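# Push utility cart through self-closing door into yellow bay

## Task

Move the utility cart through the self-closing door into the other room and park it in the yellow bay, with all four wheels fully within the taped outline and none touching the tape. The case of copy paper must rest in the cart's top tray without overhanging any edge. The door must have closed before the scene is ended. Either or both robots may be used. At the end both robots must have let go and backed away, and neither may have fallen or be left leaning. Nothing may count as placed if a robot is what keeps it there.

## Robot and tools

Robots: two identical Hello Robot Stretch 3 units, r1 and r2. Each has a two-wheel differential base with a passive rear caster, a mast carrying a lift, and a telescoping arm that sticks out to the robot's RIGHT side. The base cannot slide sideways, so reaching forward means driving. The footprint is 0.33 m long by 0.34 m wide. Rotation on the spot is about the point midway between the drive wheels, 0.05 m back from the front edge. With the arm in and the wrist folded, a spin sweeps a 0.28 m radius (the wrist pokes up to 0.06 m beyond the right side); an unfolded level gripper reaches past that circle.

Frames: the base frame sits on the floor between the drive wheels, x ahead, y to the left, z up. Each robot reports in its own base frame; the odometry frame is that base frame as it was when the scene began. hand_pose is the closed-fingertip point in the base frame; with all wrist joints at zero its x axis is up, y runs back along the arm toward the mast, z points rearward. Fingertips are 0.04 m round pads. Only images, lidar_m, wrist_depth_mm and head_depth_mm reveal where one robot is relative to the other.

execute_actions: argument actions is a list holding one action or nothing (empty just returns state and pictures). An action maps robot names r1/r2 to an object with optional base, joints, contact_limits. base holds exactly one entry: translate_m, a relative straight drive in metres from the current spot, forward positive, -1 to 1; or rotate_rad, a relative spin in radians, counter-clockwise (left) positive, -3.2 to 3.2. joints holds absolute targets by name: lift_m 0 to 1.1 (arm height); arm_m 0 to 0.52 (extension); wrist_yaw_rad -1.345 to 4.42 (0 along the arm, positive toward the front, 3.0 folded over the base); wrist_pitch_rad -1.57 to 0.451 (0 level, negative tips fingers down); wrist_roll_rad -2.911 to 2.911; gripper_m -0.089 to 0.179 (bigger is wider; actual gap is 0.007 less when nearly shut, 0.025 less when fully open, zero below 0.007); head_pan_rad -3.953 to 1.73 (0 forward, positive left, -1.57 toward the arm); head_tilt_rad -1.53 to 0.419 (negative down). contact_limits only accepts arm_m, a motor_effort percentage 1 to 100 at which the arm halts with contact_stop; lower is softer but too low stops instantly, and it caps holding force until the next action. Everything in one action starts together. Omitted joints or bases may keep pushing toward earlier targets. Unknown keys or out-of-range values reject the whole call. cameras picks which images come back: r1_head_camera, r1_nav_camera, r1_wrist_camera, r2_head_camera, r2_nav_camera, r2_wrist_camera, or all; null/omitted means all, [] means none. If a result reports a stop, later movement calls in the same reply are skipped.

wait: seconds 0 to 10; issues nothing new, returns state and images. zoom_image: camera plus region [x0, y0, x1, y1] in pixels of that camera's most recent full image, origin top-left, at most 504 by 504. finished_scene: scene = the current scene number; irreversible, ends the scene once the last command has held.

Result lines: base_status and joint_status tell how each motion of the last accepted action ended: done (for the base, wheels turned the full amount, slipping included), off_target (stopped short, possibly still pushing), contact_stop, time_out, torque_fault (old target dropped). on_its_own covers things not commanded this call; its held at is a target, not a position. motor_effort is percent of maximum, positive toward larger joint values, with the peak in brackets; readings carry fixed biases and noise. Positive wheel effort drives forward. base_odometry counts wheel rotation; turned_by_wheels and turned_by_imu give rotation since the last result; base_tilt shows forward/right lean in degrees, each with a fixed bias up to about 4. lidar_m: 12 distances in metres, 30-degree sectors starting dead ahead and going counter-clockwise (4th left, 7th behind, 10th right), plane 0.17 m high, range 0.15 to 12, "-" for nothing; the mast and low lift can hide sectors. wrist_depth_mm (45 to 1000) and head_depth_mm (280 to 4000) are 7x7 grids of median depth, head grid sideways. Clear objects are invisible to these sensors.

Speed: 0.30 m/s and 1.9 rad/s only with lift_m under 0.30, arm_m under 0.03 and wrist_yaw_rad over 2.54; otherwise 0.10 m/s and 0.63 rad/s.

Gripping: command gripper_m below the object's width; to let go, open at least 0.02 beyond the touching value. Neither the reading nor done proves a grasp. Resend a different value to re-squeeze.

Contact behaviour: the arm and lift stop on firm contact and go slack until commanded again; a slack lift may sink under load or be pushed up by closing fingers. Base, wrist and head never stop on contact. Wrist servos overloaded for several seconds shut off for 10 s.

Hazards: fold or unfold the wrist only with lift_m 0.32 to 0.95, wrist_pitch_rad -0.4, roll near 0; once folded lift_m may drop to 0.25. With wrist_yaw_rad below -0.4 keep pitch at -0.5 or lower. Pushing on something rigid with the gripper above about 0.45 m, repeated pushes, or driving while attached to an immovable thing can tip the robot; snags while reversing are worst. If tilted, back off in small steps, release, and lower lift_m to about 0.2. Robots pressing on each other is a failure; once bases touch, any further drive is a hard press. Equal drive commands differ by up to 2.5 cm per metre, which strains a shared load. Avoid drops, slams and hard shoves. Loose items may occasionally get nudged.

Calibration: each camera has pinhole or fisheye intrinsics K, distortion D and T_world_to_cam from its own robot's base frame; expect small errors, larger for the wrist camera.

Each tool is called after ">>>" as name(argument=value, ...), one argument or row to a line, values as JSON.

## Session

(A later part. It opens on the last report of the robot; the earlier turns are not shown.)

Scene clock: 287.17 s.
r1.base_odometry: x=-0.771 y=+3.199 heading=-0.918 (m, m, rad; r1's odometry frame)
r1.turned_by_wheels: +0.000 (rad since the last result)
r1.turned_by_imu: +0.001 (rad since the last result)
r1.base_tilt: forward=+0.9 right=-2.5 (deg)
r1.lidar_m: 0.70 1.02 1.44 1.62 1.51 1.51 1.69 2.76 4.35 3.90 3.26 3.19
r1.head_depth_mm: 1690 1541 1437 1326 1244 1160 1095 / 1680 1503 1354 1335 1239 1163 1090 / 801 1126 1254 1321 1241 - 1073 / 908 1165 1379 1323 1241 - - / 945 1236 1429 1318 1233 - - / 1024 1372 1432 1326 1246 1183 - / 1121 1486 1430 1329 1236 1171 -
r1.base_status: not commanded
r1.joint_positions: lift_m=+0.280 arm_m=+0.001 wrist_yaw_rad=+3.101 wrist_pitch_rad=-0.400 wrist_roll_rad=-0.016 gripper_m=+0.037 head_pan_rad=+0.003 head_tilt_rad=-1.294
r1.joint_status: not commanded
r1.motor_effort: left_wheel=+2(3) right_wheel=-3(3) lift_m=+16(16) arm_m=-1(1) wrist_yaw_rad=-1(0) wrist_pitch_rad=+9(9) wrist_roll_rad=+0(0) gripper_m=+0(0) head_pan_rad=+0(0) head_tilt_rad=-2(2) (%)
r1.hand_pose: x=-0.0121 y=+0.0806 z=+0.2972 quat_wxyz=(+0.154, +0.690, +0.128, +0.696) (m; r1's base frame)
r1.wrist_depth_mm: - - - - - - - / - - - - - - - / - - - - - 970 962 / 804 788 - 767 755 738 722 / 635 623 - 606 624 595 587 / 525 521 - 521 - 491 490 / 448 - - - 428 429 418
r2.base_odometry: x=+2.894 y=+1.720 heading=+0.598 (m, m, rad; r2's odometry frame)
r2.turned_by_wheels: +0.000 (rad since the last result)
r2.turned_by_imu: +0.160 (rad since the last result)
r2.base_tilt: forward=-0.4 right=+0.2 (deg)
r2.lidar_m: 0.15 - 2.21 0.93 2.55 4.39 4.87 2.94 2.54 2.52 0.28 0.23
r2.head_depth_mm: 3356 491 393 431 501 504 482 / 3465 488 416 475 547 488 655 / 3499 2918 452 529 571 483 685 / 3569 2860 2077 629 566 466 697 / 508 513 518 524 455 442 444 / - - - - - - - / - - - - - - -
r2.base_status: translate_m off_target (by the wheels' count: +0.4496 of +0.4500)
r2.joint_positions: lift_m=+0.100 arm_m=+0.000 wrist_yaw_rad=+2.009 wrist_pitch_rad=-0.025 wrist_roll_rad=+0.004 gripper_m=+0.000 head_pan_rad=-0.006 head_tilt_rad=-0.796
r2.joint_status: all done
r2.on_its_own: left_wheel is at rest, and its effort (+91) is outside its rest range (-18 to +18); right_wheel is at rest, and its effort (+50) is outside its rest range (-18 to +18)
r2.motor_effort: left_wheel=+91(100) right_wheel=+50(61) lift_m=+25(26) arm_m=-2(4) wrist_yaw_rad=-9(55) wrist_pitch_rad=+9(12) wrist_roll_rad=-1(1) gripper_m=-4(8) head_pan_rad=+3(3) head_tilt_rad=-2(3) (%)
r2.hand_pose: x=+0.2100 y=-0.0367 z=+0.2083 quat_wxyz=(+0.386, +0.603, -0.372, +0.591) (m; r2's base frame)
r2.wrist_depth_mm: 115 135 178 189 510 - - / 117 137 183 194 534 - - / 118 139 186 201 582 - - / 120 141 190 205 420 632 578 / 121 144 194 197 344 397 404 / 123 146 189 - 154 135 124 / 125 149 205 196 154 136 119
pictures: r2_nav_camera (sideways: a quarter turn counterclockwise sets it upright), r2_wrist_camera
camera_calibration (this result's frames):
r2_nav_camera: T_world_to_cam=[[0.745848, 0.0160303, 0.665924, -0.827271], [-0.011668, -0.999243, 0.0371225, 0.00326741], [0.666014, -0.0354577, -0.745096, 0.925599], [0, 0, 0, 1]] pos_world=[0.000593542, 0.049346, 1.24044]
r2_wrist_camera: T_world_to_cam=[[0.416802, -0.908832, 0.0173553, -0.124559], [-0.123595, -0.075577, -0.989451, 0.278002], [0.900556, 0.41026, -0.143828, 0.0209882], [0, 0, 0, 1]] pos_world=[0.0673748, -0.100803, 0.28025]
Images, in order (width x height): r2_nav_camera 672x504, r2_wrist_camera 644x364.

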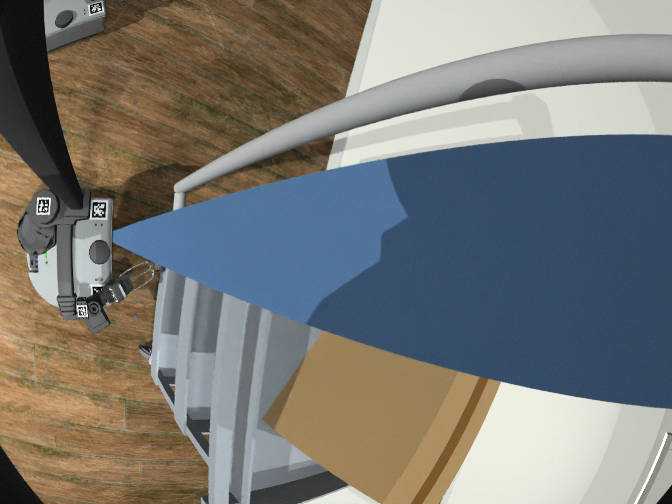

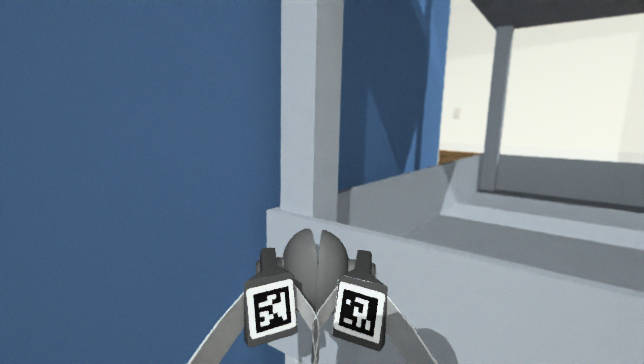

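>>> execute_actions(
  actions=[
    {"r2":{"base":{"translate_m":-0.3},"joints":{"wrist_yaw_rad":2.75,"lift_m":0.15}}},
  ],
  cameras=[],
)

>>> execute_actions(
  actions=[
    {"r2":{"base":{"rotate_rad":-1.0}}},
  ],
  cameras=[],
)

>>> execute_actions(
  actions=[
    {"r2":{"base":{"translate_m":0.27}}},
  ],
  cameras=[],
)

>>> execute_actions(
  actions=[
    {"r2":{"base":{"rotate_rad":1.3},"joints":{"head_tilt_rad":-1.2}}},
  ],
  cameras=["r2_nav_camera"],
)

Scene clock: 296.13 s.
r1.base_odometry: x=-0.771 y=+3.199 heading=-0.918 (m, m, rad; r1's odometry frame)
r1.turned_by_wheels: +0.000 (rad since the last result)
r1.turned_by_imu: +0.001 (rad since the last result)
r1.base_tilt: forward=+0.8 right=-2.5 (deg)
r1.lidar_m: 0.85 1.04 1.44 1.61 1.51 1.50 1.68 2.75 4.37 3.86 3.25 0.66
r1.head_depth_mm: 1696 1494 1020 1296 1237 1162 1099 / 1683 1530 1252 1323 1242 1170 1085 / 1638 1542 1431 1329 1242 - 1080 / 916 1206 1419 1322 1242 - - / 976 1259 1428 1337 1244 - - / 1048 1397 1431 1330 1244 1181 - / 1131 1501 1424 1326 1249 1159 -
r1.base_status: not commanded
r1.joint_positions: lift_m=+0.280 arm_m=+0.001 wrist_yaw_rad=+3.101 wrist_pitch_rad=-0.400 wrist_roll_rad=-0.016 gripper_m=+0.037 head_pan_rad=+0.003 head_tilt_rad=-1.294
r1.joint_status: not commanded
r1.motor_effort: left_wheel=+3(3) right_wheel=-3(3) lift_m=+15(16) arm_m=-1(1) wrist_yaw_rad=-1(1) wrist_pitch_rad=+9(9) wrist_roll_rad=+0(0) gripper_m=-1(1) head_pan_rad=+0(0) head_tilt_rad=-1(2) (%)
r1.hand_pose: x=-0.0121 y=+0.0806 z=+0.2972 quat_wxyz=(+0.154, +0.690, +0.128, +0.696) (m; r1's base frame)
r1.wrist_depth_mm: - - - - - - - / - - - - - - - / - - - - - 970 957 / 808 778 - 772 750 739 723 / 639 625 - 608 623 596 582 / 524 526 - 528 - 495 492 / 446 - - - 431 425 418
r2.base_odometry: x=+2.646 y=+1.551 heading=+0.598 (m, m, rad; r2's odometry frame)
r2.turned_by_wheels: +0.000 (rad since the last result)
r2.turned_by_imu: -0.001 (rad since the last result)
r2.base_tilt: forward=-0.5 right=+0.2 (deg)
r2.lidar_m: 0.35 1.40 2.28 0.77 2.64 4.55 4.56 2.86 2.47 2.45 1.41 0.54
r2.head_depth_mm: 713 584 654 651 974 1211 1159 / 706 628 714 703 985 1216 1159 / 700 679 774 660 987 1234 1156 / 3734 2688 809 663 979 1219 1150 / 459 324 371 447 607 849 1125 / 1112 1241 1485 1695 1471 1303 1144 / 1119 1223 1497 1749 1501 1306 1150
r2.base_status: done
r2.joint_positions: lift_m=+0.150 arm_m=+0.000 wrist_yaw_rad=+2.749 wrist_pitch_rad=-0.023 wrist_roll_rad=+0.004 gripper_m=+0.000 head_pan_rad=-0.006 head_tilt_rad=-0.796
r2.joint_status: all done
r2.motor_effort: left_wheel=+1(73) right_wheel=+0(44) lift_m=+29(30) arm_m=-2(4) wrist_yaw_rad=+1(100) wrist_pitch_rad=+8(18) wrist_roll_rad=-1(1) gripper_m=-3(17) head_pan_rad=+3(2) head_tilt_rad=-2(2) (%)
r2.hand_pose: x=+0.0764 y=+0.0909 z=+0.2586 quat_wxyz=(+0.146, +0.696, -0.130, +0.691) (m; r2's base frame)
r2.wrist_depth_mm: - - - - - - - / - 803 - - - - - / - - - - - - - / - 860 - - - - - / 790 705 860 - - - - / 656 651 674 - 693 697 706 / 505 510 501 496 523 532 532
pictures: none
No camera images: the call's "cameras" was empty. Leave "cameras" out to get every camera's image.

Scene clock: 298.00 s.
r1.base_odometry: x=-0.771 y=+3.199 heading=-0.918 (m, m, rad; r1's odometry frame)
r1.turned_by_wheels: +0.000 (rad since the last result)
r1.turned_by_imu: +0.000 (rad since the last result)
r1.base_tilt: forward=+0.9 right=-2.5 (deg)
r1.lidar_m: 0.85 1.04 1.43 1.62 1.51 1.50 1.69 2.75 4.36 3.88 3.25 0.67
r1.head_depth_mm: 693 1524 1030 1298 1239 1159 1098 / 1679 1506 993 1292 1242 1164 1091 / 1646 1539 1407 1334 1235 - 1081 / 913 1200 1406 1334 1236 - - / 973 1264 1423 1325 1243 - - / 1050 1402 1438 1334 1250 1178 - / 1134 1489 1430 1333 1241 1163 -
r1.base_status: not commanded
r1.joint_positions: lift_m=+0.280 arm_m=+0.001 wrist_yaw_rad=+3.101 wrist_pitch_rad=-0.400 wrist_roll_rad=-0.016 gripper_m=+0.037 head_pan_rad=+0.003 head_tilt_rad=-1.294
r1.joint_status: not commanded
r1.motor_effort: left_wheel=+3(3) right_wheel=-3(3) lift_m=+16(16) arm_m=-1(1) wrist_yaw_rad=-1(1) wrist_pitch_rad=+9(9) wrist_roll_rad=+0(0) gripper_m=+0(1) head_pan_rad=+0(1) head_tilt_rad=-2(2) (%)
r1.hand_pose: x=-0.0121 y=+0.0806 z=+0.2972 quat_wxyz=(+0.154, +0.690, +0.128, +0.696) (m; r1's base frame)
r1.wrist_depth_mm: - - - - - - - / - - - - - - - / - - - - - 980 947 / 798 787 - 758 750 735 718 / 630 632 - 604 627 595 583 / 527 519 - 526 - 495 491 / 450 - - - 430 423 421
r2.base_odometry: x=+2.646 y=+1.551 heading=-0.402 (m, m, rad; r2's odometry frame)
r2.turned_by_wheels: -1.000 (rad since the last result)
r2.turned_by_imu: -1.013 (rad since the last result)
r2.base_tilt: forward=-0.4 right=+0.2 (deg)
r2.lidar_m: 0.64 0.54 0.35 1.44 2.28 0.77 2.71 4.55 4.55 2.80 2.46 2.29
r2.head_depth_mm: 2239 2586 2252 1850 1538 1319 1154 / 1939 2305 2250 1826 1537 1316 1161 / 1729 2008 2188 1824 1515 1316 1152 / 1548 1772 2036 1810 1524 1309 1152 / 1405 1603 1836 1793 1511 1308 1150 / 1276 1436 1595 1756 1226 1237 1143 / 1181 1320 783 1001 968 1164 1140
r2.base_status: done
r2.joint_positions: lift_m=+0.150 arm_m=+0.000 wrist_yaw_rad=+2.749 wrist_pitch_rad=-0.023 wrist_roll_rad=+0.004 gripper_m=+0.000 head_pan_rad=-0.006 head_tilt_rad=-0.796
r2.joint_status: not commanded
r2.motor_effort: left_wheel=+4(16) right_wheel=-3(9) lift_m=+29(29) arm_m=-3(2) wrist_yaw_rad=+1(1) wrist_pitch_rad=+8(8) wrist_roll_rad=-1(1) gripper_m=-3(3) head_pan_rad=+2(2) head_tilt_rad=-2(2) (%)
r2.hand_pose: x=+0.0764 y=+0.0909 z=+0.2586 quat_wxyz=(+0.146, +0.696, -0.130, +0.691) (m; r2's base frame)
r2.wrist_depth_mm: - - - 592 507 481 452 / - - - 650 942 894 - / - - - 679 - - - / - - - 500 829 - 867 / 916 947 976 583 556 507 472 / 661 664 669 - 691 706 621 / 504 508 507 471 518 529 508
pictures: none
No camera images: the call's "cameras" was empty. Leave "cameras" out to get every camera's image.

Scene clock: 300.53 s.
r1.base_odometry: x=-0.771 y=+3.199 heading=-0.918 (m, m, rad; r1's odometry frame)
r1.turned_by_wheels: +0.000 (rad since the last result)
r1.turned_by_imu: +0.000 (rad since the last result)
r1.base_tilt: forward=+0.9 right=-2.5 (deg)
r1.lidar_m: 0.85 1.04 1.44 1.61 1.51 1.50 1.69 2.76 4.36 3.90 3.24 1.02
r1.head_depth_mm: 1667 1299 1388 1325 1242 1158 1096 / 1640 1089 1326 1322 1254 1173 1083 / 1636 1488 1408 1327 1238 - 1078 / 915 1207 1420 1329 1242 - - / 969 1270 1434 1330 1239 - - / 1041 1396 1444 1322 1245 1173 - / 1133 1495 1425 1327 1251 1164 -
r1.base_status: not commanded
r1.joint_positions: lift_m=+0.280 arm_m=+0.001 wrist_yaw_rad=+3.101 wrist_pitch_rad=-0.400 wrist_roll_rad=-0.016 gripper_m=+0.037 head_pan_rad=+0.003 head_tilt_rad=-1.294
r1.joint_status: not commanded
r1.motor_effort: left_wheel=+3(3) right_wheel=-3(3) lift_m=+16(16) arm_m=-1(1) wrist_yaw_rad=-1(1) wrist_pitch_rad=+9(9) wrist_roll_rad=+0(0) gripper_m=+1(0) head_pan_rad=+0(0) head_tilt_rad=-2(3) (%)
r1.hand_pose: x=-0.0121 y=+0.0806 z=+0.2972 quat_wxyz=(+0.154, +0.690, +0.128, +0.696) (m; r1's base frame)
r1.wrist_depth_mm: - - - - - - - / - - - - - - - / - - - - - 988 951 / 796 793 - 760 747 744 727 / 640 625 - 610 631 595 590 / 531 518 - 522 - 493 490 / 448 - - - 430 425 421
r2.base_odometry: x=+2.894 y=+1.446 heading=-0.402 (m, m, rad; r2's odometry frame)
r2.turned_by_wheels: +0.000 (rad since the last result)
r2.turned_by_imu: +0.002 (rad since the last result)
r2.base_tilt: forward=-0.4 right=+0.3 (deg)
r2.lidar_m: 1.15 0.35 0.35 0.32 0.31 1.01 2.94 4.75 4.28 2.58 2.28 1.91
r2.head_depth_mm: 1831 2301 2280 1822 1539 1319 1155 / 1616 1909 2161 1830 1534 1317 1160 / 1425 1668 2002 1817 1529 1317 1152 / 1280 1477 1730 1801 1522 1308 1151 / 1167 1320 1524 1703 1513 1305 1147 / 1064 1194 1354 1578 1517 1301 1090 / 983 1089 1221 1404 514 760 976
r2.base_status: done
r2.joint_positions: lift_m=+0.150 arm_m=+0.000 wrist_yaw_rad=+2.749 wrist_pitch_rad=-0.023 wrist_roll_rad=+0.004 gripper_m=+0.000 head_pan_rad=-0.006 head_tilt_rad=-0.796
r2.joint_status: not commanded
r2.motor_effort: left_wheel=+4(17) right_wheel=-3(7) lift_m=+29(29) arm_m=-2(3) wrist_yaw_rad=+2(1) wrist_pitch_rad=+8(8) wrist_roll_rad=-1(1) gripper_m=-3(4) head_pan_rad=+2(2) head_tilt_rad=-2(2) (%)
r2.hand_pose: x=+0.0764 y=+0.0910 z=+0.2587 quat_wxyz=(+0.146, +0.696, -0.130, +0.691) (m; r2's base frame)
r2.wrist_depth_mm: - 383 441 457 441 442 798 / - 385 594 940 - - 775 / 295 387 618 - - - 834 / 305 393 497 863 905 854 844 / 305 399 461 413 383 349 836 / 317 402 495 - 384 353 700 / 320 407 493 487 523 390 535
pictures: none
No camera images: the call's "cameras" was empty. Leave "cameras" out to get every camera's image.

Scene clock: 302.53 s.
r1.base_odometry: x=-0.771 y=+3.199 heading=-0.918 (m, m, rad; r1's odometry frame)
r1.turned_by_wheels: +0.000 (rad since the last result)
r1.turned_by_imu: +0.000 (rad since the last result)
r1.base_tilt: forward=+0.9 right=-2.5 (deg)
r1.lidar_m: 0.85 1.04 1.44 1.62 1.51 1.50 1.69 2.75 4.36 3.89 3.25 0.91
r1.head_depth_mm: 1611 1120 1406 1320 1247 1163 1089 / 1672 1325 1398 1318 1239 1169 1088 / 1630 1535 1429 1336 1236 - 1077 / 917 1208 1423 1328 1237 - - / 972 1271 1419 1336 1238 - - / 1045 1385 1440 1333 1240 1183 - / 1136 1495 1434 1336 1247 1163 -
r1.base_status: not commanded
r1.joint_positions: lift_m=+0.280 arm_m=+0.001 wrist_yaw_rad=+3.101 wrist_pitch_rad=-0.400 wrist_roll_rad=-0.016 gripper_m=+0.037 head_pan_rad=+0.003 head_tilt_rad=-1.294
r1.joint_status: not commanded
r1.motor_effort: left_wheel=+3(3) right_wheel=-3(2) lift_m=+16(16) arm_m=-1(1) wrist_yaw_rad=-2(1) wrist_pitch_rad=+9(9) wrist_roll_rad=+0(0) gripper_m=+0(0) head_pan_rad=+0(0) head_tilt_rad=-1(2) (%)
r1.hand_pose: x=-0.0121 y=+0.0806 z=+0.2972 quat_wxyz=(+0.154, +0.690, +0.128, +0.696) (m; r1's base frame)
r1.wrist_depth_mm: - - - - - - - / - - - - - - - / - - - - - 967 970 / 811 798 - 763 756 733 721 / 644 630 - 615 619 590 587 / 527 521 - 522 - 502 492 / 449 - - - 429 426 424
r2.base_odometry: x=+2.894 y=+1.446 heading=+0.898 (m, m, rad; r2's odometry frame)
r2.turned_by_wheels: +1.300 (rad since the last result)
r2.turned_by_imu: +1.317 (rad since the last result)
r2.base_tilt: forward=-0.5 right=+0.2 (deg)
r2.lidar_m: 0.36 0.31 2.46 1.01 3.63 4.76 3.10 2.34 2.28 1.39 0.37 0.35
r2.head_depth_mm: 403 485 519 817 1289 1217 1126 / 456 527 500 874 1251 1206 1124 / 524 599 506 886 1259 1223 - / 615 610 555 1100 1275 1217 - / 621 597 822 1151 1273 1208 - / 537 530 689 833 1224 1188 - / 432 477 531 648 1249 1176 1120
r2.base_status: done
r2.joint_positions: lift_m=+0.150 arm_m=+0.000 wrist_yaw_rad=+2.749 wrist_pitch_rad=-0.023 wrist_roll_rad=+0.004 gripper_m=+0.000 head_pan_rad=-0.006 head_tilt_rad=-1.186
r2.joint_status: all done
r2.motor_effort: left_wheel=-3(12) right_wheel=+3(10) lift_m=+29(29) arm_m=-3(3) wrist_yaw_rad=+0(1) wrist_pitch_rad=+8(8) wrist_roll_rad=-1(1) gripper_m=-4(3) head_pan_rad=+2(2) head_tilt_rad=-8(36) (%)
r2.hand_pose: x=+0.0764 y=+0.0909 z=+0.2587 quat_wxyz=(+0.146, +0.696, -0.130, +0.691) (m; r2's base frame)
r2.wrist_depth_mm: - - - - - 280 283 / - - - - - 286 289 / - - - - - 294 297 / - - - - - 299 306 / 934 943 991 - - 313 314 / 655 668 677 - 686 316 322 / 508 502 497 493 522 325 332
pictures: r2_nav_camera (sideways: a quarter turn counterclockwise sets it upright)
camera_calibration (this result's frames):
r2_nav_camera: T_world_to_cam=[[0.942881, 0.0148517, 0.332798, -0.394524], [0.00286282, -0.99933, 0.036486, 0.0040262], [0.333117, -0.0334493, -0.942292, 1.18393], [0, 0, 0, 1]] pos_world=[-0.022408, 0.0494843, 1.24675]
Images, in order (width x height): r2_nav_camera 672x504.

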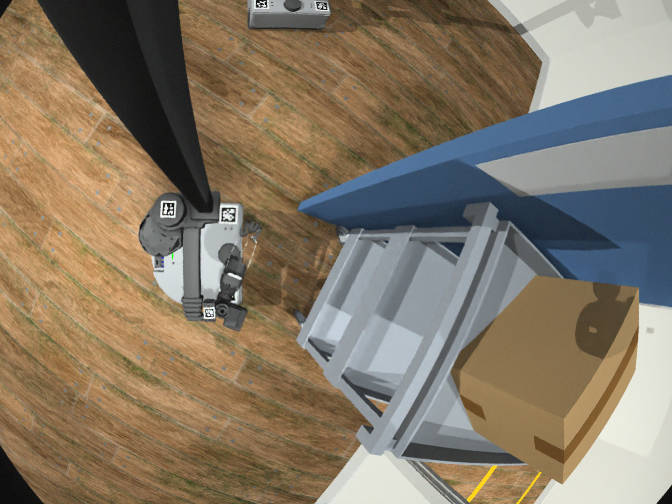

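>>> execute_actions(
  actions=[
    {"r2":{"base":{"rotate_rad":-0.3},"joints":{"lift_m":0.11,"wrist_yaw_rad":2.5}}},
  ],
  cameras=[],
)

>>> execute_actions(
  actions=[
    {"r2":{"base":{"translate_m":0.36}}},
  ],
  cameras=["r2_nav_camera"],
)

Scene clock: 306.43 s.
r1.base_odometry: x=-0.771 y=+3.199 heading=-0.918 (m, m, rad; r1's odometry frame)
r1.turned_by_wheels: +0.000 (rad since the last result)
r1.turned_by_imu: +0.001 (rad since the last result)
r1.base_tilt: forward=+0.9 right=-2.5 (deg)
r1.lidar_m: 0.85 1.04 1.43 1.61 1.51 1.51 1.69 2.76 4.36 3.91 3.25 0.89
r1.head_depth_mm: 1288 1116 1399 1328 1242 1163 1097 / 1678 1308 1400 1339 1247 1166 1086 / 1646 1521 1435 1332 1244 - 1080 / 921 1202 1413 1342 1240 - - / 971 1266 1422 1343 1236 - - / 1046 1409 1430 1317 1249 1175 - / 1137 1500 1427 1328 1247 1159 -
r1.base_status: not commanded
r1.joint_positions: lift_m=+0.280 arm_m=+0.001 wrist_yaw_rad=+3.101 wrist_pitch_rad=-0.400 wrist_roll_rad=-0.016 gripper_m=+0.037 head_pan_rad=+0.003 head_tilt_rad=-1.294
r1.joint_status: not commanded
r1.motor_effort: left_wheel=+3(3) right_wheel=-3(3) lift_m=+16(16) arm_m=-1(1) wrist_yaw_rad=-1(0) wrist_pitch_rad=+9(9) wrist_roll_rad=+0(0) gripper_m=-1(1) head_pan_rad=+1(0) head_tilt_rad=-2(2) (%)
r1.hand_pose: x=-0.0121 y=+0.0806 z=+0.2972 quat_wxyz=(+0.154, +0.690, +0.128, +0.696) (m; r1's base frame)
r1.wrist_depth_mm: - - - - - - - / - - - - - - - / - - - - - 965 961 / 799 791 - 763 752 729 726 / 640 626 - 607 619 599 586 / 520 521 - 524 - 493 493 / 446 - - - 432 424 422
r2.base_odometry: x=+2.894 y=+1.446 heading=+0.598 (m, m, rad; r2's odometry frame)
r2.turned_by_wheels: -0.300 (rad since the last result)
r2.turned_by_imu: -0.304 (rad since the last result)
r2.base_tilt: forward=-0.3 right=+0.3 (deg)
r2.lidar_m: 0.35 0.33 0.31 1.01 2.85 4.76 4.62 2.65 2.28 2.05 1.18 0.35
r2.head_depth_mm: 659 605 508 1386 1298 1203 1132 / 536 613 504 932 1283 1208 1125 / 438 582 511 888 1269 1223 - / 434 535 506 895 1263 1217 - / 482 587 536 1103 1270 1196 - / 539 604 527 1032 1227 1186 - / 608 601 659 826 951 1178 1122
r2.base_status: done
r2.joint_positions: lift_m=+0.110 arm_m=+0.000 wrist_yaw_rad=+2.502 wrist_pitch_rad=-0.022 wrist_roll_rad=+0.004 gripper_m=+0.000 head_pan_rad=-0.006 head_tilt_rad=-1.186
r2.joint_status: all done
r2.motor_effort: left_wheel=+4(14) right_wheel=-4(8) lift_m=+23(25) arm_m=-3(3) wrist_yaw_rad=-1(4) wrist_pitch_rad=+8(8) wrist_roll_rad=-1(1) gripper_m=-3(4) head_pan_rad=+2(2) head_tilt_rad=-8(8) (%)
r2.hand_pose: x=+0.1314 y=+0.0598 z=+0.2191 quat_wxyz=(+0.230, +0.675, -0.215, +0.668) (m; r2's base frame)
r2.wrist_depth_mm: - - - 352 403 527 564 / - - - 354 413 564 800 / - - - 364 429 590 811 / - - - 377 428 522 659 / 803 848 841 386 433 329 271 / 574 579 595 - 449 371 264 / 467 448 438 416 448 464 429
pictures: none
No camera images: the call's "cameras" was empty. Leave "cameras" out to get every camera's image.

Scene clock: 310.63 s.
r1.base_odometry: x=-0.771 y=+3.199 heading=-0.918 (m, m, rad; r1's odometry frame)
r1.turned_by_wheels: +0.000 (rad since the last result)
r1.turned_by_imu: +0.001 (rad since the last result)
r1.base_tilt: forward=+0.9 right=-2.5 (deg)
r1.lidar_m: 0.91 1.09 1.43 1.61 1.51 1.51 1.70 2.75 4.35 3.90 3.24 3.22
r1.head_depth_mm: 1685 1545 1427 1328 1240 1160 1101 / 1686 1519 1425 1332 1236 1167 1088 / 1269 1361 1426 1326 1242 - 1071 / 981 1258 1434 1329 1247 - - / 1036 1358 1426 1321 1240 - - / 1101 1454 1428 1335 1242 1171 - / 1180 1503 1429 1346 1237 1166 -
r1.base_status: not commanded
r1.joint_positions: lift_m=+0.280 arm_m=+0.001 wrist_yaw_rad=+3.101 wrist_pitch_rad=-0.400 wrist_roll_rad=-0.016 gripper_m=+0.037 head_pan_rad=+0.003 head_tilt_rad=-1.294
r1.joint_status: not commanded
r1.motor_effort: left_wheel=+3(3) right_wheel=-3(3) lift_m=+16(16) arm_m=-1(1) wrist_yaw_rad=+0(1) wrist_pitch_rad=+9(9) wrist_roll_rad=+0(0) gripper_m=+0(1) head_pan_rad=+0(1) head_tilt_rad=-2(2) (%)
r1.hand_pose: x=-0.0121 y=+0.0806 z=+0.2972 quat_wxyz=(+0.154, +0.690, +0.128, +0.696) (m; r1's base frame)
r1.wrist_depth_mm: - - - - - - - / - - - - - - - / - - - - - 990 943 / 813 808 - 767 750 736 717 / 642 631 - 608 618 600 583 / 525 522 - 525 - 496 493 / 450 - - - 431 424 422
r2.base_odometry: x=+3.192 y=+1.648 heading=+0.599 (m, m, rad; r2's odometry frame)
r2.turned_by_wheels: +0.000 (rad since the last result)
r2.turned_by_imu: -0.009 (rad since the last result)
r2.base_tilt: forward=-0.3 right=+0.2 (deg)
r2.lidar_m: 0.21 0.24 0.19 0.18 0.18 4.69 4.87 2.77 2.37 1.37 0.25 0.21
r2.head_depth_mm: 297 342 412 504 776 1207 1123 / 320 378 463 519 804 1203 1126 / 351 423 532 514 821 1216 - / 389 479 552 478 1094 1220 - / 435 548 556 466 1139 1205 - / 1775 1623 534 460 1166 1034 - / 1731 878 810 692 702 660 624
r2.base_status: done
r2.joint_positions: lift_m=+0.110 arm_m=+0.000 wrist_yaw_rad=+2.502 wrist_pitch_rad=-0.025 wrist_roll_rad=+0.004 gripper_m=+0.000 head_pan_rad=-0.004 head_tilt_rad=-1.188
r2.joint_status: not commanded
r2.motor_effort: left_wheel=+10(61) right_wheel=-7(51) lift_m=+24(24) arm_m=-2(2) wrist_yaw_rad=-2(100) wrist_pitch_rad=+9(13) wrist_roll_rad=-1(1) gripper_m=-3(14) head_pan_rad=+2(2) head_tilt_rad=-7(8) (%)
r2.hand_pose: x=+0.1313 y=+0.0599 z=+0.2184 quat_wxyz=(+0.231, +0.675, -0.214, +0.667) (m; r2's base frame)
r2.wrist_depth_mm: 187 213 250 301 361 522 - / 191 215 254 312 362 556 - / 193 220 260 319 369 586 - / 197 226 266 326 382 577 - / 201 229 273 337 252 289 356 / 204 234 275 - 240 183 153 / 207 243 279 363 238 185 144
pictures: r2_nav_camera (sideways: a quarter turn counterclockwise sets it upright)
camera_calibration (this result's frames):
r2_nav_camera: T_world_to_cam=[[0.943418, 0.0168006, 0.33118, -0.39242], [0.00499339, -0.999322, 0.0364708, 0.00403318], [0.331569, -0.0327535, -0.942862, 1.18467], [0, 0, 0, 1]] pos_world=[-0.0226049, 0.0494256, 1.2468]
Images, in order (width x height): r2_nav_camera 672x504.

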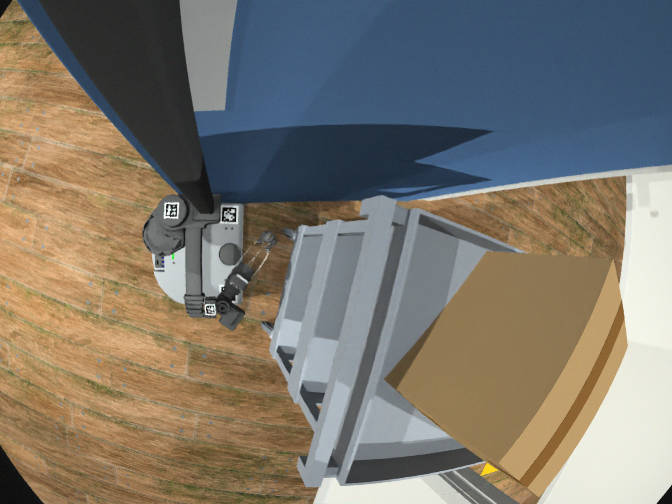

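>>> execute_actions(
  actions=[
    {"r2":{"base":{"translate_m":-0.05},"joints":{"lift_m":0.1,"wrist_yaw_rad":1.65}}},
  ],
  cameras=[],
)

>>> execute_actions(
  actions=[
    {"r2":{"base":{"translate_m":0.2}}},
  ],
  cameras=["r2_nav_camera","r2_wrist_camera"],
)

Scene clock: 314.93 s.
r1.base_odometry: x=-0.771 y=+3.199 heading=-0.918 (m, m, rad; r1's odometry frame)
r1.turned_by_wheels: +0.000 (rad since the last result)
r1.turned_by_imu: +0.001 (rad since the last result)
r1.base_tilt: forward=+0.8 right=-2.5 (deg)
r1.lidar_m: 0.91 1.10 1.44 1.62 1.51 1.50 1.69 2.75 4.36 3.88 3.24 3.21
r1.head_depth_mm: 1683 1545 1415 1332 1232 1159 1096 / 1679 1502 1427 1337 1241 1158 1092 / 1266 1331 1433 1322 1244 - 1084 / 980 1255 1426 1325 1247 - - / 1036 1348 1436 1336 1237 - - / 1106 1453 1424 1339 1246 1175 - / 1176 1522 1424 1325 1245 1163 -
r1.base_status: not commanded
r1.joint_positions: lift_m=+0.280 arm_m=+0.001 wrist_yaw_rad=+3.101 wrist_pitch_rad=-0.400 wrist_roll_rad=-0.016 gripper_m=+0.037 head_pan_rad=+0.003 head_tilt_rad=-1.294
r1.joint_status: not commanded
r1.motor_effort: left_wheel=+3(3) right_wheel=-3(4) lift_m=+16(16) arm_m=-1(1) wrist_yaw_rad=-1(1) wrist_pitch_rad=+9(9) wrist_roll_rad=+0(0) gripper_m=+0(0) head_pan_rad=+0(0) head_tilt_rad=-2(2) (%)
r1.hand_pose: x=-0.0121 y=+0.0806 z=+0.2972 quat_wxyz=(+0.154, +0.690, +0.128, +0.696) (m; r1's base frame)
r1.wrist_depth_mm: - - - - - - - / - - - - - - - / - - - - - 969 970 / 816 800 - 774 756 733 728 / 641 624 - 611 625 593 585 / 525 518 - 526 - 495 494 / 449 - - - 432 429 421
r2.base_odometry: x=+3.151 y=+1.620 heading=+0.599 (m, m, rad; r2's odometry frame)
r2.turned_by_wheels: +0.000 (rad since the last result)
r2.turned_by_imu: +0.000 (rad since the last result)
r2.base_tilt: forward=-0.5 right=+0.3 (deg)
r2.lidar_m: 0.27 0.27 0.19 0.18 0.18 4.73 4.84 2.76 2.36 1.80 0.32 0.27
r2.head_depth_mm: 344 400 507 464 1079 1205 1131 / 374 442 533 482 1136 1197 1128 / 411 493 558 508 1160 1220 - / 454 562 558 770 1236 1220 - / 515 590 556 755 1244 1204 - / 1775 1592 518 1001 1175 1019 - / 976 861 785 724 690 650 615
r2.base_status: done
r2.joint_positions: lift_m=+0.100 arm_m=+0.000 wrist_yaw_rad=+1.673 wrist_pitch_rad=-0.027 wrist_roll_rad=+0.004 gripper_m=+0.000 head_pan_rad=-0.004 head_tilt_rad=-1.188
r2.joint_status: wrist_yaw_rad off_target (ended at +1.673, target +1.650); the others done
r2.on_its_own: wrist_yaw_rad is at rest, and its effort (-25) is outside its rest range (-12 to +12)
r2.motor_effort: left_wheel=+10(14) right_wheel=-4(13) lift_m=+23(25) arm_m=-1(2) wrist_yaw_rad=-25(59) wrist_pitch_rad=+9(9) wrist_roll_rad=+0(1) gripper_m=-4(6) head_pan_rad=+1(2) head_tilt_rad=-7(7) (%)
r2.hand_pose: x=+0.2328 y=-0.1192 z=+0.2079 quat_wxyz=(+0.480, +0.532, -0.467, +0.517) (m; r2's base frame)
r2.wrist_depth_mm: 231 546 - 643 626 609 - / 238 550 - - - - - / 245 544 - - - - - / 247 338 468 667 716 644 477 / 245 219 197 186 170 393 360 / 254 225 205 - 165 152 141 / 367 257 211 188 167 156 144
pictures: none
No camera images: the call's "cameras" was empty. Leave "cameras" out to get every camera's image.

Scene clock: 317.87 s.
r1.base_odometry: x=-0.771 y=+3.199 heading=-0.918 (m, m, rad; r1's odometry frame)
r1.turned_by_wheels: +0.000 (rad since the last result)
r1.turned_by_imu: +0.000 (rad since the last result)
r1.base_tilt: forward=+0.9 right=-2.4 (deg)
r1.lidar_m: 0.92 1.10 1.43 1.61 1.51 1.50 1.69 2.75 4.35 3.91 3.25 3.21
r1.head_depth_mm: 1680 1551 1426 1333 1240 1159 1099 / 1684 1538 1433 1334 1240 1159 1089 / 1652 1525 1429 1335 1243 - 1075 / 996 1274 1419 1328 1242 - - / 1045 1373 1426 1325 1242 - - / 1115 1480 1422 1330 1245 1179 - / 1192 1508 1436 1332 1246 1159 -
r1.base_status: not commanded
r1.joint_positions: lift_m=+0.280 arm_m=+0.001 wrist_yaw_rad=+3.101 wrist_pitch_rad=-0.400 wrist_roll_rad=-0.016 gripper_m=+0.037 head_pan_rad=+0.003 head_tilt_rad=-1.294
r1.joint_status: not commanded
r1.motor_effort: left_wheel=+3(3) right_wheel=-3(2) lift_m=+16(15) arm_m=-1(1) wrist_yaw_rad=-1(1) wrist_pitch_rad=+9(9) wrist_roll_rad=+0(0) gripper_m=-2(0) head_pan_rad=+0(0) head_tilt_rad=-1(2) (%)
r1.hand_pose: x=-0.0121 y=+0.0806 z=+0.2972 quat_wxyz=(+0.154, +0.690, +0.128, +0.696) (m; r1's base frame)
r1.wrist_depth_mm: - - - - - - - / - - - - - - - / - - - - - 969 966 / 809 789 - 758 753 746 724 / 633 626 - 616 622 591 583 / 530 522 - 523 - 495 491 / 450 - - - 431 428 423
r2.base_odometry: x=+3.316 y=+1.733 heading=+0.599 (m, m, rad; r2's odometry frame)
r2.turned_by_wheels: +0.000 (rad since the last result)
r2.turned_by_imu: +0.001 (rad since the last result)
r2.base_tilt: forward=-0.4 right=+0.4 (deg)
r2.lidar_m: 0.28 0.28 0.19 0.18 0.18 0.24 4.93 2.81 2.41 1.36 0.31 0.28
r2.head_depth_mm: 396 456 536 465 839 1205 1128 / 440 514 560 495 1129 1198 1127 / 494 588 561 530 1156 1219 - / 1812 595 558 810 1233 1213 - / 1791 1626 503 1334 1263 1213 - / 1773 1615 1484 1339 1216 1044 - / 1766 1029 851 779 717 667 626
r2.base_status: done
r2.joint_positions: lift_m=+0.100 arm_m=+0.000 wrist_yaw_rad=+1.648 wrist_pitch_rad=-0.029 wrist_roll_rad=+0.004 gripper_m=+0.000 head_pan_rad=-0.004 head_tilt_rad=-1.188
r2.joint_status: not commanded
r2.on_its_own: wrist_yaw_rad moved -0.024 to your old target +1.650
r2.motor_effort: left_wheel=+10(25) right_wheel=-5(17) lift_m=+23(24) arm_m=-1(1) wrist_yaw_rad=+3(24) wrist_pitch_rad=+10(10) wrist_roll_rad=-1(1) gripper_m=-3(4) head_pan_rad=+2(1) head_tilt_rad=-7(6) (%)
r2.hand_pose: x=+0.2333 y=-0.1254 z=+0.2073 quat_wxyz=(+0.487, +0.527, -0.473, +0.511) (m; r2's base frame)
r2.wrist_depth_mm: 415 232 - - 630 619 562 / 410 237 - - - - - / 421 253 - - - - - / 417 247 386 516 703 636 569 / 419 247 209 191 379 384 400 / 424 255 220 - 160 146 133 / 400 388 239 192 163 149 134
pictures: r2_nav_camera (sideways: a quarter turn counterclockwise sets it upright), r2_wrist_camera
camera_calibration (this result's frames):
r2_nav_camera: T_world_to_cam=[[0.943418, 0.0168019, 0.33118, -0.39242], [0.0049947, -0.999322, 0.0364708, 0.00403317], [0.331568, -0.032753, -0.942863, 1.18468], [0, 0, 0, 1]] pos_world=[-0.022605, 0.0494255, 1.2468]
r2_wrist_camera: T_world_to_cam=[[0.0690064, -0.997467, 0.0172456, -0.144726], [-0.146636, -0.0272405, -0.988815, 0.28447], [0.986781, 0.0657058, -0.148145, -0.0261638], [0, 0, 0, 1]] pos_world=[0.0775186, -0.134891, 0.279908]
Images, in order (width x height): r2_nav_camera 672x504, r2_wrist_camera 644x364.

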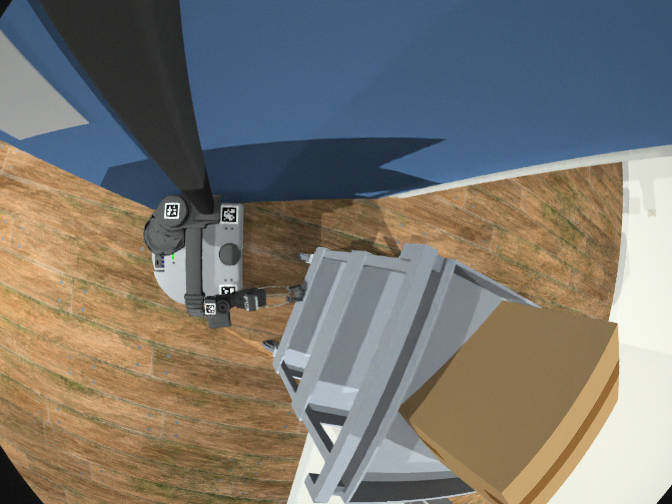

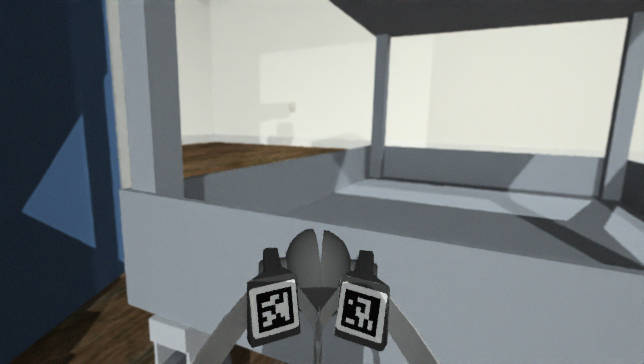

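>>> execute_actions(
  actions=[
    {"r2":{"base":{"rotate_rad":-0.35},"joints":{"arm_m":0.04,"wrist_yaw_rad":1.57}}},
  ],
  cameras=["r2_wrist_camera"],
)

>>> execute_actions(
  actions=[
    {"r2":{"base":{"translate_m":0.3}}},
  ],
  cameras=["r2_nav_camera","r2_wrist_camera"],
)

Scene clock: 323.57 s.
r1.base_odometry: x=-0.771 y=+3.199 heading=-0.918 (m, m, rad; r1's odometry frame)
r1.turned_by_wheels: +0.000 (rad since the last result)
r1.turned_by_imu: +0.001 (rad since the last result)
r1.base_tilt: forward=+0.9 right=-2.4 (deg)
r1.lidar_m: 0.88 1.07 1.43 1.61 1.51 1.50 1.69 2.76 4.35 3.89 3.24 3.22
r1.head_depth_mm: 1680 1541 1418 1335 1237 1161 1100 / 1691 1539 1434 1327 1248 1165 1090 / 1683 1520 1430 1323 1243 - 1078 / 938 1227 1433 1322 1242 - - / 1005 1307 1427 1334 1247 - - / 1072 1424 1424 1326 1232 1179 - / 1153 1511 1429 1333 1242 1168 -
r1.base_status: not commanded
r1.joint_positions: lift_m=+0.280 arm_m=+0.001 wrist_yaw_rad=+3.101 wrist_pitch_rad=-0.400 wrist_roll_rad=-0.016 gripper_m=+0.037 head_pan_rad=+0.003 head_tilt_rad=-1.294
r1.joint_status: not commanded
r1.motor_effort: left_wheel=+3(3) right_wheel=-3(4) lift_m=+16(16) arm_m=-1(1) wrist_yaw_rad=-1(1) wrist_pitch_rad=+9(9) wrist_roll_rad=+0(1) gripper_m=+0(1) head_pan_rad=+1(0) head_tilt_rad=-2(2) (%)
r1.hand_pose: x=-0.0121 y=+0.0806 z=+0.2972 quat_wxyz=(+0.154, +0.690, +0.128, +0.696) (m; r1's base frame)
r1.wrist_depth_mm: - - - - - - - / - - - - - - - / - - - - - 976 957 / 800 787 - 769 759 747 728 / 644 624 - 619 628 592 592 / 525 522 - 521 - 495 490 / 450 - - - 429 427 419
r2.base_odometry: x=+3.316 y=+1.733 heading=+0.250 (m, m, rad; r2's odometry frame)
r2.turned_by_wheels: -0.349 (rad since the last result)
r2.turned_by_imu: -0.350 (rad since the last result)
r2.base_tilt: forward=-0.3 right=+0.1 (deg)
r2.lidar_m: 0.28 0.29 0.27 0.22 0.22 0.24 0.36 3.80 2.58 2.41 0.39 0.29
r2.head_depth_mm: 345 598 568 740 1298 1210 1132 / 362 435 518 780 1256 1210 1115 / 385 469 536 773 1199 - - / 413 511 560 775 1237 1217 - / 443 559 557 771 1234 1207 - / 481 589 554 715 1268 1190 - / 1717 1566 552 1318 1237 915 737
r2.base_status: done
r2.joint_positions: lift_m=+0.100 arm_m=+0.040 wrist_yaw_rad=+1.571 wrist_pitch_rad=-0.024 wrist_roll_rad=+0.004 gripper_m=+0.000 head_pan_rad=-0.004 head_tilt_rad=-1.188
r2.joint_status: all done
r2.motor_effort: left_wheel=+14(33) right_wheel=-16(20) lift_m=+23(23) arm_m=+4(3) wrist_yaw_rad=-1(37) wrist_pitch_rad=+8(10) wrist_roll_rad=-1(1) gripper_m=-3(5) head_pan_rad=+1(2) head_tilt_rad=-7(7) (%)
r2.hand_pose: x=+0.2342 y=-0.1846 z=+0.2085 quat_wxyz=(+0.505, +0.507, -0.494, +0.493) (m; r2's base frame)
r2.wrist_depth_mm: - - 661 638 - 207 463 / - - - - - 205 473 / - - - - - 204 491 / 402 528 682 717 535 204 507 / 208 206 204 205 205 203 510 / 214 212 211 - 208 208 516 / 220 218 218 216 214 215 453
pictures: r2_wrist_camera
camera_calibration (this result's frames):
r2_wrist_camera: T_world_to_cam=[[-0.00853691, -0.999816, 0.0172062, -0.186174], [-0.143526, -0.0158035, -0.98952, 0.28574], [0.98961, -0.010917, -0.143364, -0.0387932], [0, 0, 0, 1]] pos_world=[0.0778119, -0.182048, 0.280388]
Images, in order (width x height): r2_wrist_camera 644x364.

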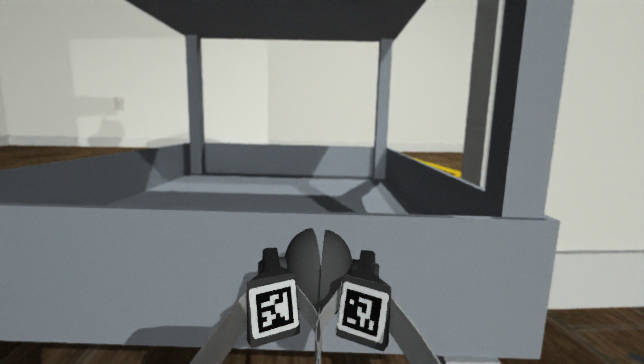

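Scene clock: 327.53 s.
r1.base_odometry: x=-0.771 y=+3.199 heading=-0.918 (m, m, rad; r1's odometry frame)
r1.turned_by_wheels: +0.000 (rad since the last result)
r1.turned_by_imu: +0.001 (rad since the last result)
r1.base_tilt: forward=+0.9 right=-2.6 (deg)
r1.lidar_m: 1.09 1.21 1.43 1.61 1.51 1.50 1.70 2.75 4.35 3.88 3.26 3.20
r1.head_depth_mm: 1671 1544 1424 1330 1245 1161 1095 / 1683 1538 1422 1326 1235 1165 1091 / 1650 1531 1430 1327 1250 - 1080 / 1177 1485 1421 1333 1244 - - / 1205 1487 1429 1324 1250 - - / 1245 1511 1427 1338 1244 1169 - / 1272 1523 1421 1320 1243 1163 -
r1.base_status: not commanded
r1.joint_positions: lift_m=+0.280 arm_m=+0.001 wrist_yaw_rad=+3.101 wrist_pitch_rad=-0.400 wrist_roll_rad=-0.016 gripper_m=+0.037 head_pan_rad=+0.003 head_tilt_rad=-1.294
r1.joint_status: not commanded
r1.motor_effort: left_wheel=+3(3) right_wheel=-3(3) lift_m=+16(16) arm_m=-1(1) wrist_yaw_rad=-1(1) wrist_pitch_rad=+9(9) wrist_roll_rad=+0(0) gripper_m=+0(1) head_pan_rad=+0(0) head_tilt_rad=-2(2) (%)
r1.hand_pose: x=-0.0121 y=+0.0806 z=+0.2972 quat_wxyz=(+0.154, +0.690, +0.128, +0.696) (m; r1's base frame)
r1.wrist_depth_mm: - - - - - - - / - - - - - - - / - - - - - 984 958 / 801 789 - 780 755 734 721 / 633 627 - 604 618 590 588 / 521 520 - 525 - 496 489 / 449 - - - 431 427 423
r2.base_odometry: x=+3.607 y=+1.807 heading=+0.250 (m, m, rad; r2's odometry frame)
r2.turned_by_wheels: +0.000 (rad since the last result)
r2.turned_by_imu: -0.001 (rad since the last result)
r2.base_tilt: forward=-0.5 right=+0.3 (deg)
r2.lidar_m: 0.27 0.28 0.38 0.25 0.24 0.24 0.31 3.77 2.54 2.38 0.35 0.27
r2.head_depth_mm: 325 427 566 525 1257 1211 1122 / 347 415 516 531 1198 1211 1112 / 373 453 547 506 1246 - - / 402 496 559 510 1242 1219 - / 438 553 557 515 1239 1208 - / 480 583 553 696 1266 1198 - / 1779 1581 542 1323 1266 1172 847
r2.base_status: done
r2.joint_positions: lift_m=+0.100 arm_m=+0.040 wrist_yaw_rad=+1.567 wrist_pitch_rad=-0.025 wrist_roll_rad=+0.004 gripper_m=+0.000 head_pan_rad=-0.004 head_tilt_rad=-1.188
r2.joint_status: not commanded
r2.motor_effort: left_wheel=+4(20) right_wheel=-17(43) lift_m=+23(23) arm_m=+4(4) wrist_yaw_rad=+4(9) wrist_pitch_rad=+8(10) wrist_roll_rad=-1(1) gripper_m=-2(3) head_pan_rad=+2(2) head_tilt_rad=-7(7) (%)
r2.hand_pose: x=+0.2342 y=-0.1855 z=+0.2084 quat_wxyz=(+0.506, +0.506, -0.495, +0.492) (m; r2's base frame)
r2.wrist_depth_mm: - - 647 639 702 - 159 / - - - - - - 164 / - - - - - - 168 / 386 497 687 696 609 284 261 / 191 188 183 181 177 174 258 / 197 192 188 - 179 175 260 / 202 197 193 189 183 180 259
pictures: r2_nav_camera (sideways: a quarter turn counterclockwise sets it upright), r2_wrist_camera
camera_calibration (this result's frames):
r2_nav_camera: T_world_to_cam=[[0.94342, 0.0168054, 0.331175, -0.392413], [0.00499861, -0.999322, 0.0364707, 0.00403321], [0.331563, -0.0327518, -0.942864, 1.18468], [0, 0, 0, 1]] pos_world=[-0.0226054, 0.0494254, 1.2468]
r2_wrist_camera: T_world_to_cam=[[-0.0120741, -0.999779, 0.0172085, -0.186263], [-0.14374, -0.0152957, -0.989497, 0.285824], [0.989542, -0.0144208, -0.143523, -0.0394036], [0, 0, 0, 1]] pos_world=[0.0778268, -0.182418, 0.280372]
Images, in order (width x height): r2_nav_camera 672x504, r2_wrist_camera 644x364.

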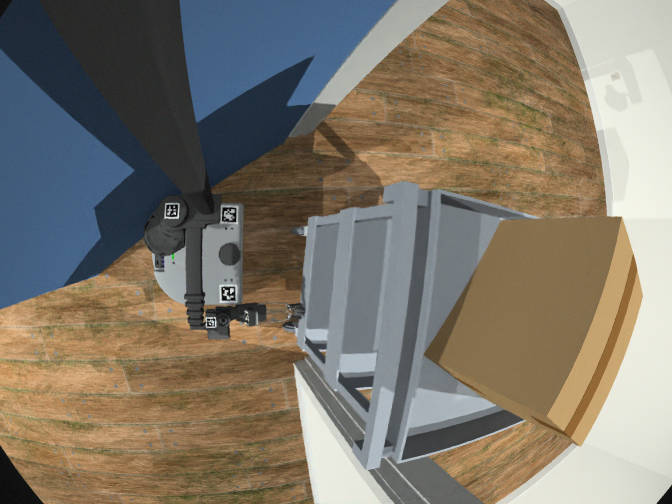

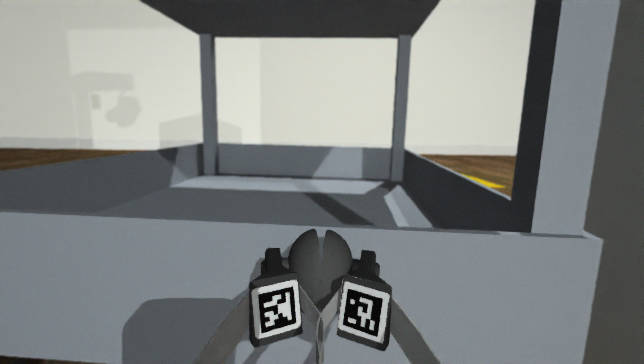

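>>> execute_actions(
  actions=[
    {"r2":{"base":{"translate_m":0.5},"joints":{"arm_m":0.0,"head_tilt_rad":-0.9}}},
  ],
  cameras=["r2_nav_camera","r2_wrist_camera"],
)

Scene clock: 334.57 s.
r1.base_odometry: x=-0.771 y=+3.199 heading=-0.918 (m, m, rad; r1's odometry frame)
r1.turned_by_wheels: +0.000 (rad since the last result)
r1.turned_by_imu: +0.001 (rad since the last result)
r1.base_tilt: forward=+0.9 right=-2.5 (deg)
r1.lidar_m: 1.65 1.44 1.44 1.61 1.51 1.50 1.69 2.76 4.35 3.90 3.26 3.21
r1.head_depth_mm: 1666 1552 1427 1326 1242 1161 1090 / 1676 1543 1433 1326 1244 1162 1092 / 1667 1549 1418 1325 1239 - 1077 / 1678 1568 1430 1331 1253 - - / 1673 1550 1425 1323 1240 - - / 1644 1547 1427 1327 1242 1170 - / 1560 1537 1433 1338 1237 1166 -
r1.base_status: not commanded
r1.joint_positions: lift_m=+0.280 arm_m=+0.001 wrist_yaw_rad=+3.101 wrist_pitch_rad=-0.400 wrist_roll_rad=-0.016 gripper_m=+0.037 head_pan_rad=+0.003 head_tilt_rad=-1.294
r1.joint_status: not commanded
r1.motor_effort: left_wheel=+3(3) right_wheel=-3(3) lift_m=+16(16) arm_m=-1(1) wrist_yaw_rad=-1(1) wrist_pitch_rad=+9(9) wrist_roll_rad=+0(0) gripper_m=+0(1) head_pan_rad=+0(0) head_tilt_rad=-1(2) (%)
r1.hand_pose: x=-0.0121 y=+0.0806 z=+0.2972 quat_wxyz=(+0.154, +0.690, +0.128, +0.696) (m; r1's base frame)
r1.wrist_depth_mm: - - - - - - - / - - - - - - - / - - - - - 967 955 / 801 795 - 764 757 731 718 / 631 635 - 617 622 592 592 / 526 519 - 526 - 496 492 / 447 - - - 431 426 422
r2.base_odometry: x=+4.091 y=+1.931 heading=+0.250 (m, m, rad; r2's odometry frame)
r2.turned_by_wheels: +0.000 (rad since the last result)
r2.turned_by_imu: +0.002 (rad since the last result)
r2.base_tilt: forward=-0.5 right=+0.2 (deg)
r2.lidar_m: 0.28 0.31 2.58 0.98 0.41 0.30 0.29 0.31 0.42 0.45 0.33 0.28
r2.head_depth_mm: 505 392 369 549 545 733 1115 / 502 390 404 476 515 784 1082 / 497 400 449 541 490 809 1090 / 492 425 504 595 487 831 1110 / 491 474 577 620 498 829 1123 / 2367 2222 1872 594 488 1198 1116 / 2366 2290 1905 1620 502 1242 1114
r2.base_status: done
r2.joint_positions: lift_m=+0.100 arm_m=+0.000 wrist_yaw_rad=+1.569 wrist_pitch_rad=-0.025 wrist_roll_rad=+0.004 gripper_m=+0.000 head_pan_rad=-0.004 head_tilt_rad=-0.902
r2.joint_status: all done
r2.motor_effort: left_wheel=+1(13) right_wheel=+4(25) lift_m=+23(23) arm_m=-4(3) wrist_yaw_rad=+2(38) wrist_pitch_rad=+9(9) wrist_roll_rad=-1(1) gripper_m=-3(7) head_pan_rad=+1(2) head_tilt_rad=+0(23) (%)
r2.hand_pose: x=+0.2342 y=-0.1458 z=+0.2084 quat_wxyz=(+0.506, +0.507, -0.495, +0.492) (m; r2's base frame)
r2.wrist_depth_mm: - - - 639 629 - - / - - - - - - - / - - - - - - - / 338 443 572 702 717 548 - / 218 203 193 185 173 335 175 / 225 211 198 - 172 162 154 / 245 220 203 189 175 167 157
pictures: r2_nav_camera (sideways: a quarter turn counterclockwise sets it upright), r2_wrist_camera
camera_calibration (this result's frames):
r2_nav_camera: T_world_to_cam=[[0.812026, 0.0173201, 0.583364, -0.720105], [-0.00563433, -0.99928, 0.0375115, 0.00272923], [0.583594, -0.0337472, -0.811344, 1.01224], [0, 0, 0, 1]] pos_world=[-0.00597952, 0.0493599, 1.24126]
r2_wrist_camera: T_world_to_cam=[[-0.0102155, -0.9998, 0.017212, -0.147008], [-0.143974, -0.0155629, -0.989459, 0.286369], [0.989529, -0.0125859, -0.143787, -0.0385089], [0, 0, 0, 1]] pos_world=[0.0778336, -0.143007, 0.280343]
Images, in order (width x height): r2_nav_camera 672x504, r2_wrist_camera 644x364.

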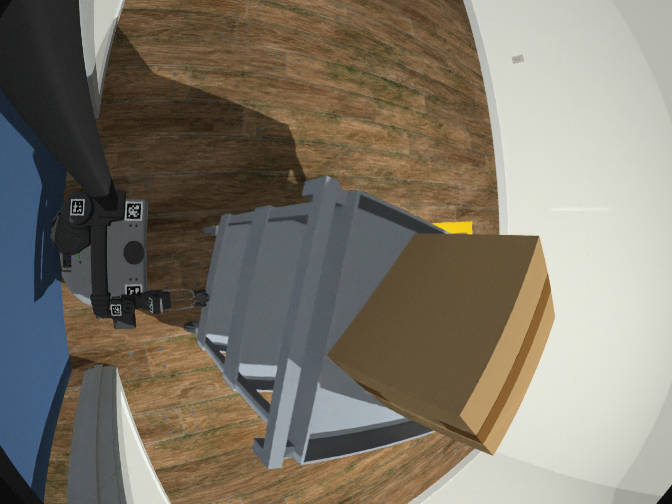

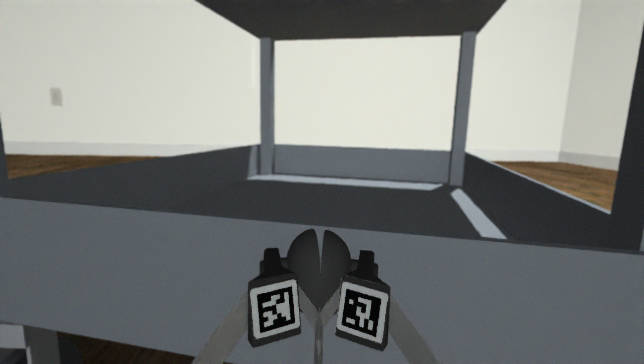

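Good, heading right. Continue.

>>> execute_actions(
  actions=[
    {"r2":{"base":{"translate_m":0.4},"joints":{"arm_m":0.05}}},
  ],
  cameras=["r2_nav_camera","r2_wrist_camera"],
)

Scene clock: 340.77 s.
r1.base_odometry: x=-0.771 y=+3.199 heading=-0.918 (m, m, rad; r1's odometry frame)
r1.turned_by_wheels: +0.000 (rad since the last result)
r1.turned_by_imu: +0.001 (rad since the last result)
r1.base_tilt: forward=+1.0 right=-2.5 (deg)
r1.lidar_m: 1.72 1.44 1.43 1.62 1.51 1.50 1.69 2.76 4.36 3.89 3.25 3.22
r1.head_depth_mm: 1679 1544 1413 1319 1237 1167 1099 / 1664 1541 1425 1331 1239 1167 1096 / 1691 1541 1429 1326 1232 - 1082 / 1688 1544 1431 1325 1242 - - / 1681 1549 1428 1325 1240 - - / 1659 1549 1422 1340 1242 1183 - / 1609 1541 1426 1344 1239 1163 -
r1.base_status: not commanded
r1.joint_positions: lift_m=+0.280 arm_m=+0.001 wrist_yaw_rad=+3.101 wrist_pitch_rad=-0.400 wrist_roll_rad=-0.016 gripper_m=+0.037 head_pan_rad=+0.003 head_tilt_rad=-1.294
r1.joint_status: not commanded
r1.motor_effort: left_wheel=+3(3) right_wheel=-3(3) lift_m=+16(16) arm_m=-1(1) wrist_yaw_rad=-1(1) wrist_pitch_rad=+9(9) wrist_roll_rad=+0(0) gripper_m=-1(0) head_pan_rad=+0(0) head_tilt_rad=-2(2) (%)
r1.hand_pose: x=-0.0121 y=+0.0806 z=+0.2972 quat_wxyz=(+0.154, +0.690, +0.128, +0.696) (m; r1's base frame)
r1.wrist_depth_mm: - - - - - - - / - - - - - - - / - - - - - 972 949 / 802 790 - 775 753 729 727 / 634 636 - 613 630 596 589 / 527 517 - 525 - 494 490 / 448 - - - 430 425 420
r2.base_odometry: x=+4.479 y=+2.030 heading=+0.250 (m, m, rad; r2's odometry frame)
r2.turned_by_wheels: +0.000 (rad since the last result)
r2.turned_by_imu: +0.002 (rad since the last result)
r2.base_tilt: forward=-0.4 right=+0.1 (deg)
r2.lidar_m: 0.28 2.30 2.61 2.45 0.88 0.68 0.64 0.65 0.73 1.61 0.35 0.28
r2.head_depth_mm: 507 403 430 501 519 799 1090 / 502 417 470 556 492 809 1092 / 498 443 519 599 501 826 1114 / 1991 485 578 623 480 835 1111 / 2051 2285 1922 622 488 1193 1118 / 2034 2274 1921 1629 1416 1238 1119 / 2005 2250 1925 1621 1411 1241 1115
r2.base_status: done
r2.joint_positions: lift_m=+0.100 arm_m=+0.050 wrist_yaw_rad=+1.568 wrist_pitch_rad=-0.024 wrist_roll_rad=+0.004 gripper_m=+0.000 head_pan_rad=-0.004 head_tilt_rad=-0.901
r2.joint_status: all done
r2.motor_effort: left_wheel=+1(28) right_wheel=-1(31) lift_m=+24(24) arm_m=+3(7) wrist_yaw_rad=+3(65) wrist_pitch_rad=+8(9) wrist_roll_rad=-1(1) gripper_m=-3(7) head_pan_rad=+1(1) head_tilt_rad=+0(0) (%)
r2.hand_pose: x=+0.2342 y=-0.1954 z=+0.2085 quat_wxyz=(+0.506, +0.506, -0.495, +0.492) (m; r2's base frame)
r2.wrist_depth_mm: - - - 628 618 - - / - - - - - - - / - - - - - - - / 300 402 557 703 730 549 - / 209 199 191 184 175 373 251 / 216 206 197 - 175 168 160 / 223 213 201 191 178 172 164
pictures: r2_nav_camera (sideways: a quarter turn counterclockwise sets it upright), r2_wrist_camera
camera_calibration (this result's frames):
r2_nav_camera: T_world_to_cam=[[0.81135, 0.0173223, 0.584304, -0.721326], [-0.00567837, -0.99928, 0.0375095, 0.00273203], [0.584533, -0.0337513, -0.810667, 1.01136], [0, 0, 0, 1]] pos_world=[-0.00590926, 0.0493597, 1.24125]
r2_wrist_camera: T_world_to_cam=[[-0.0113321, -0.999788, 0.017208, -0.196325], [-0.143401, -0.0154063, -0.989545, 0.285649], [0.9896, -0.0136813, -0.143196, -0.0394846], [0, 0, 0, 1]] pos_world=[0.0778114, -0.192423, 0.280387]
Images, in order (width x height): r2_nav_camera 672x504, r2_wrist_camera 644x364.

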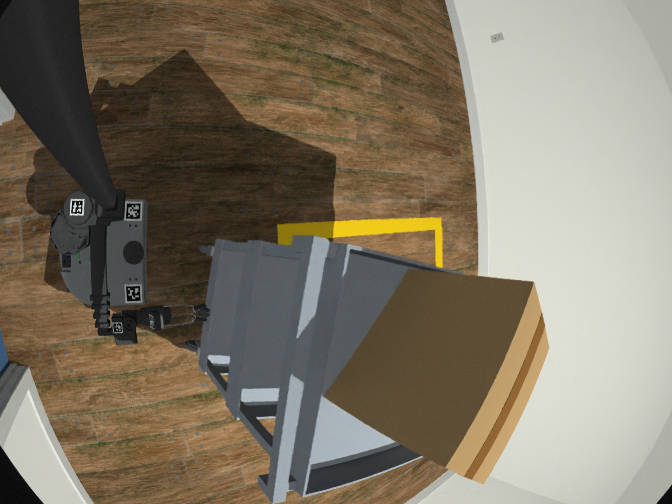

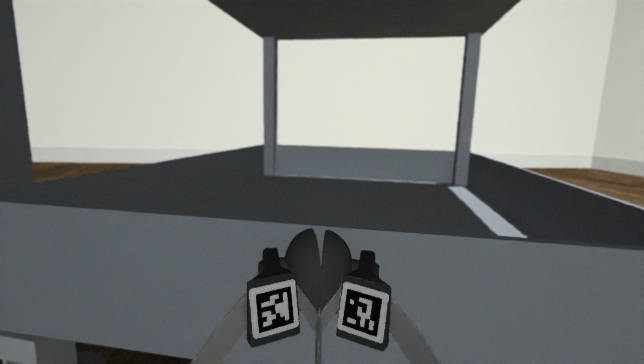

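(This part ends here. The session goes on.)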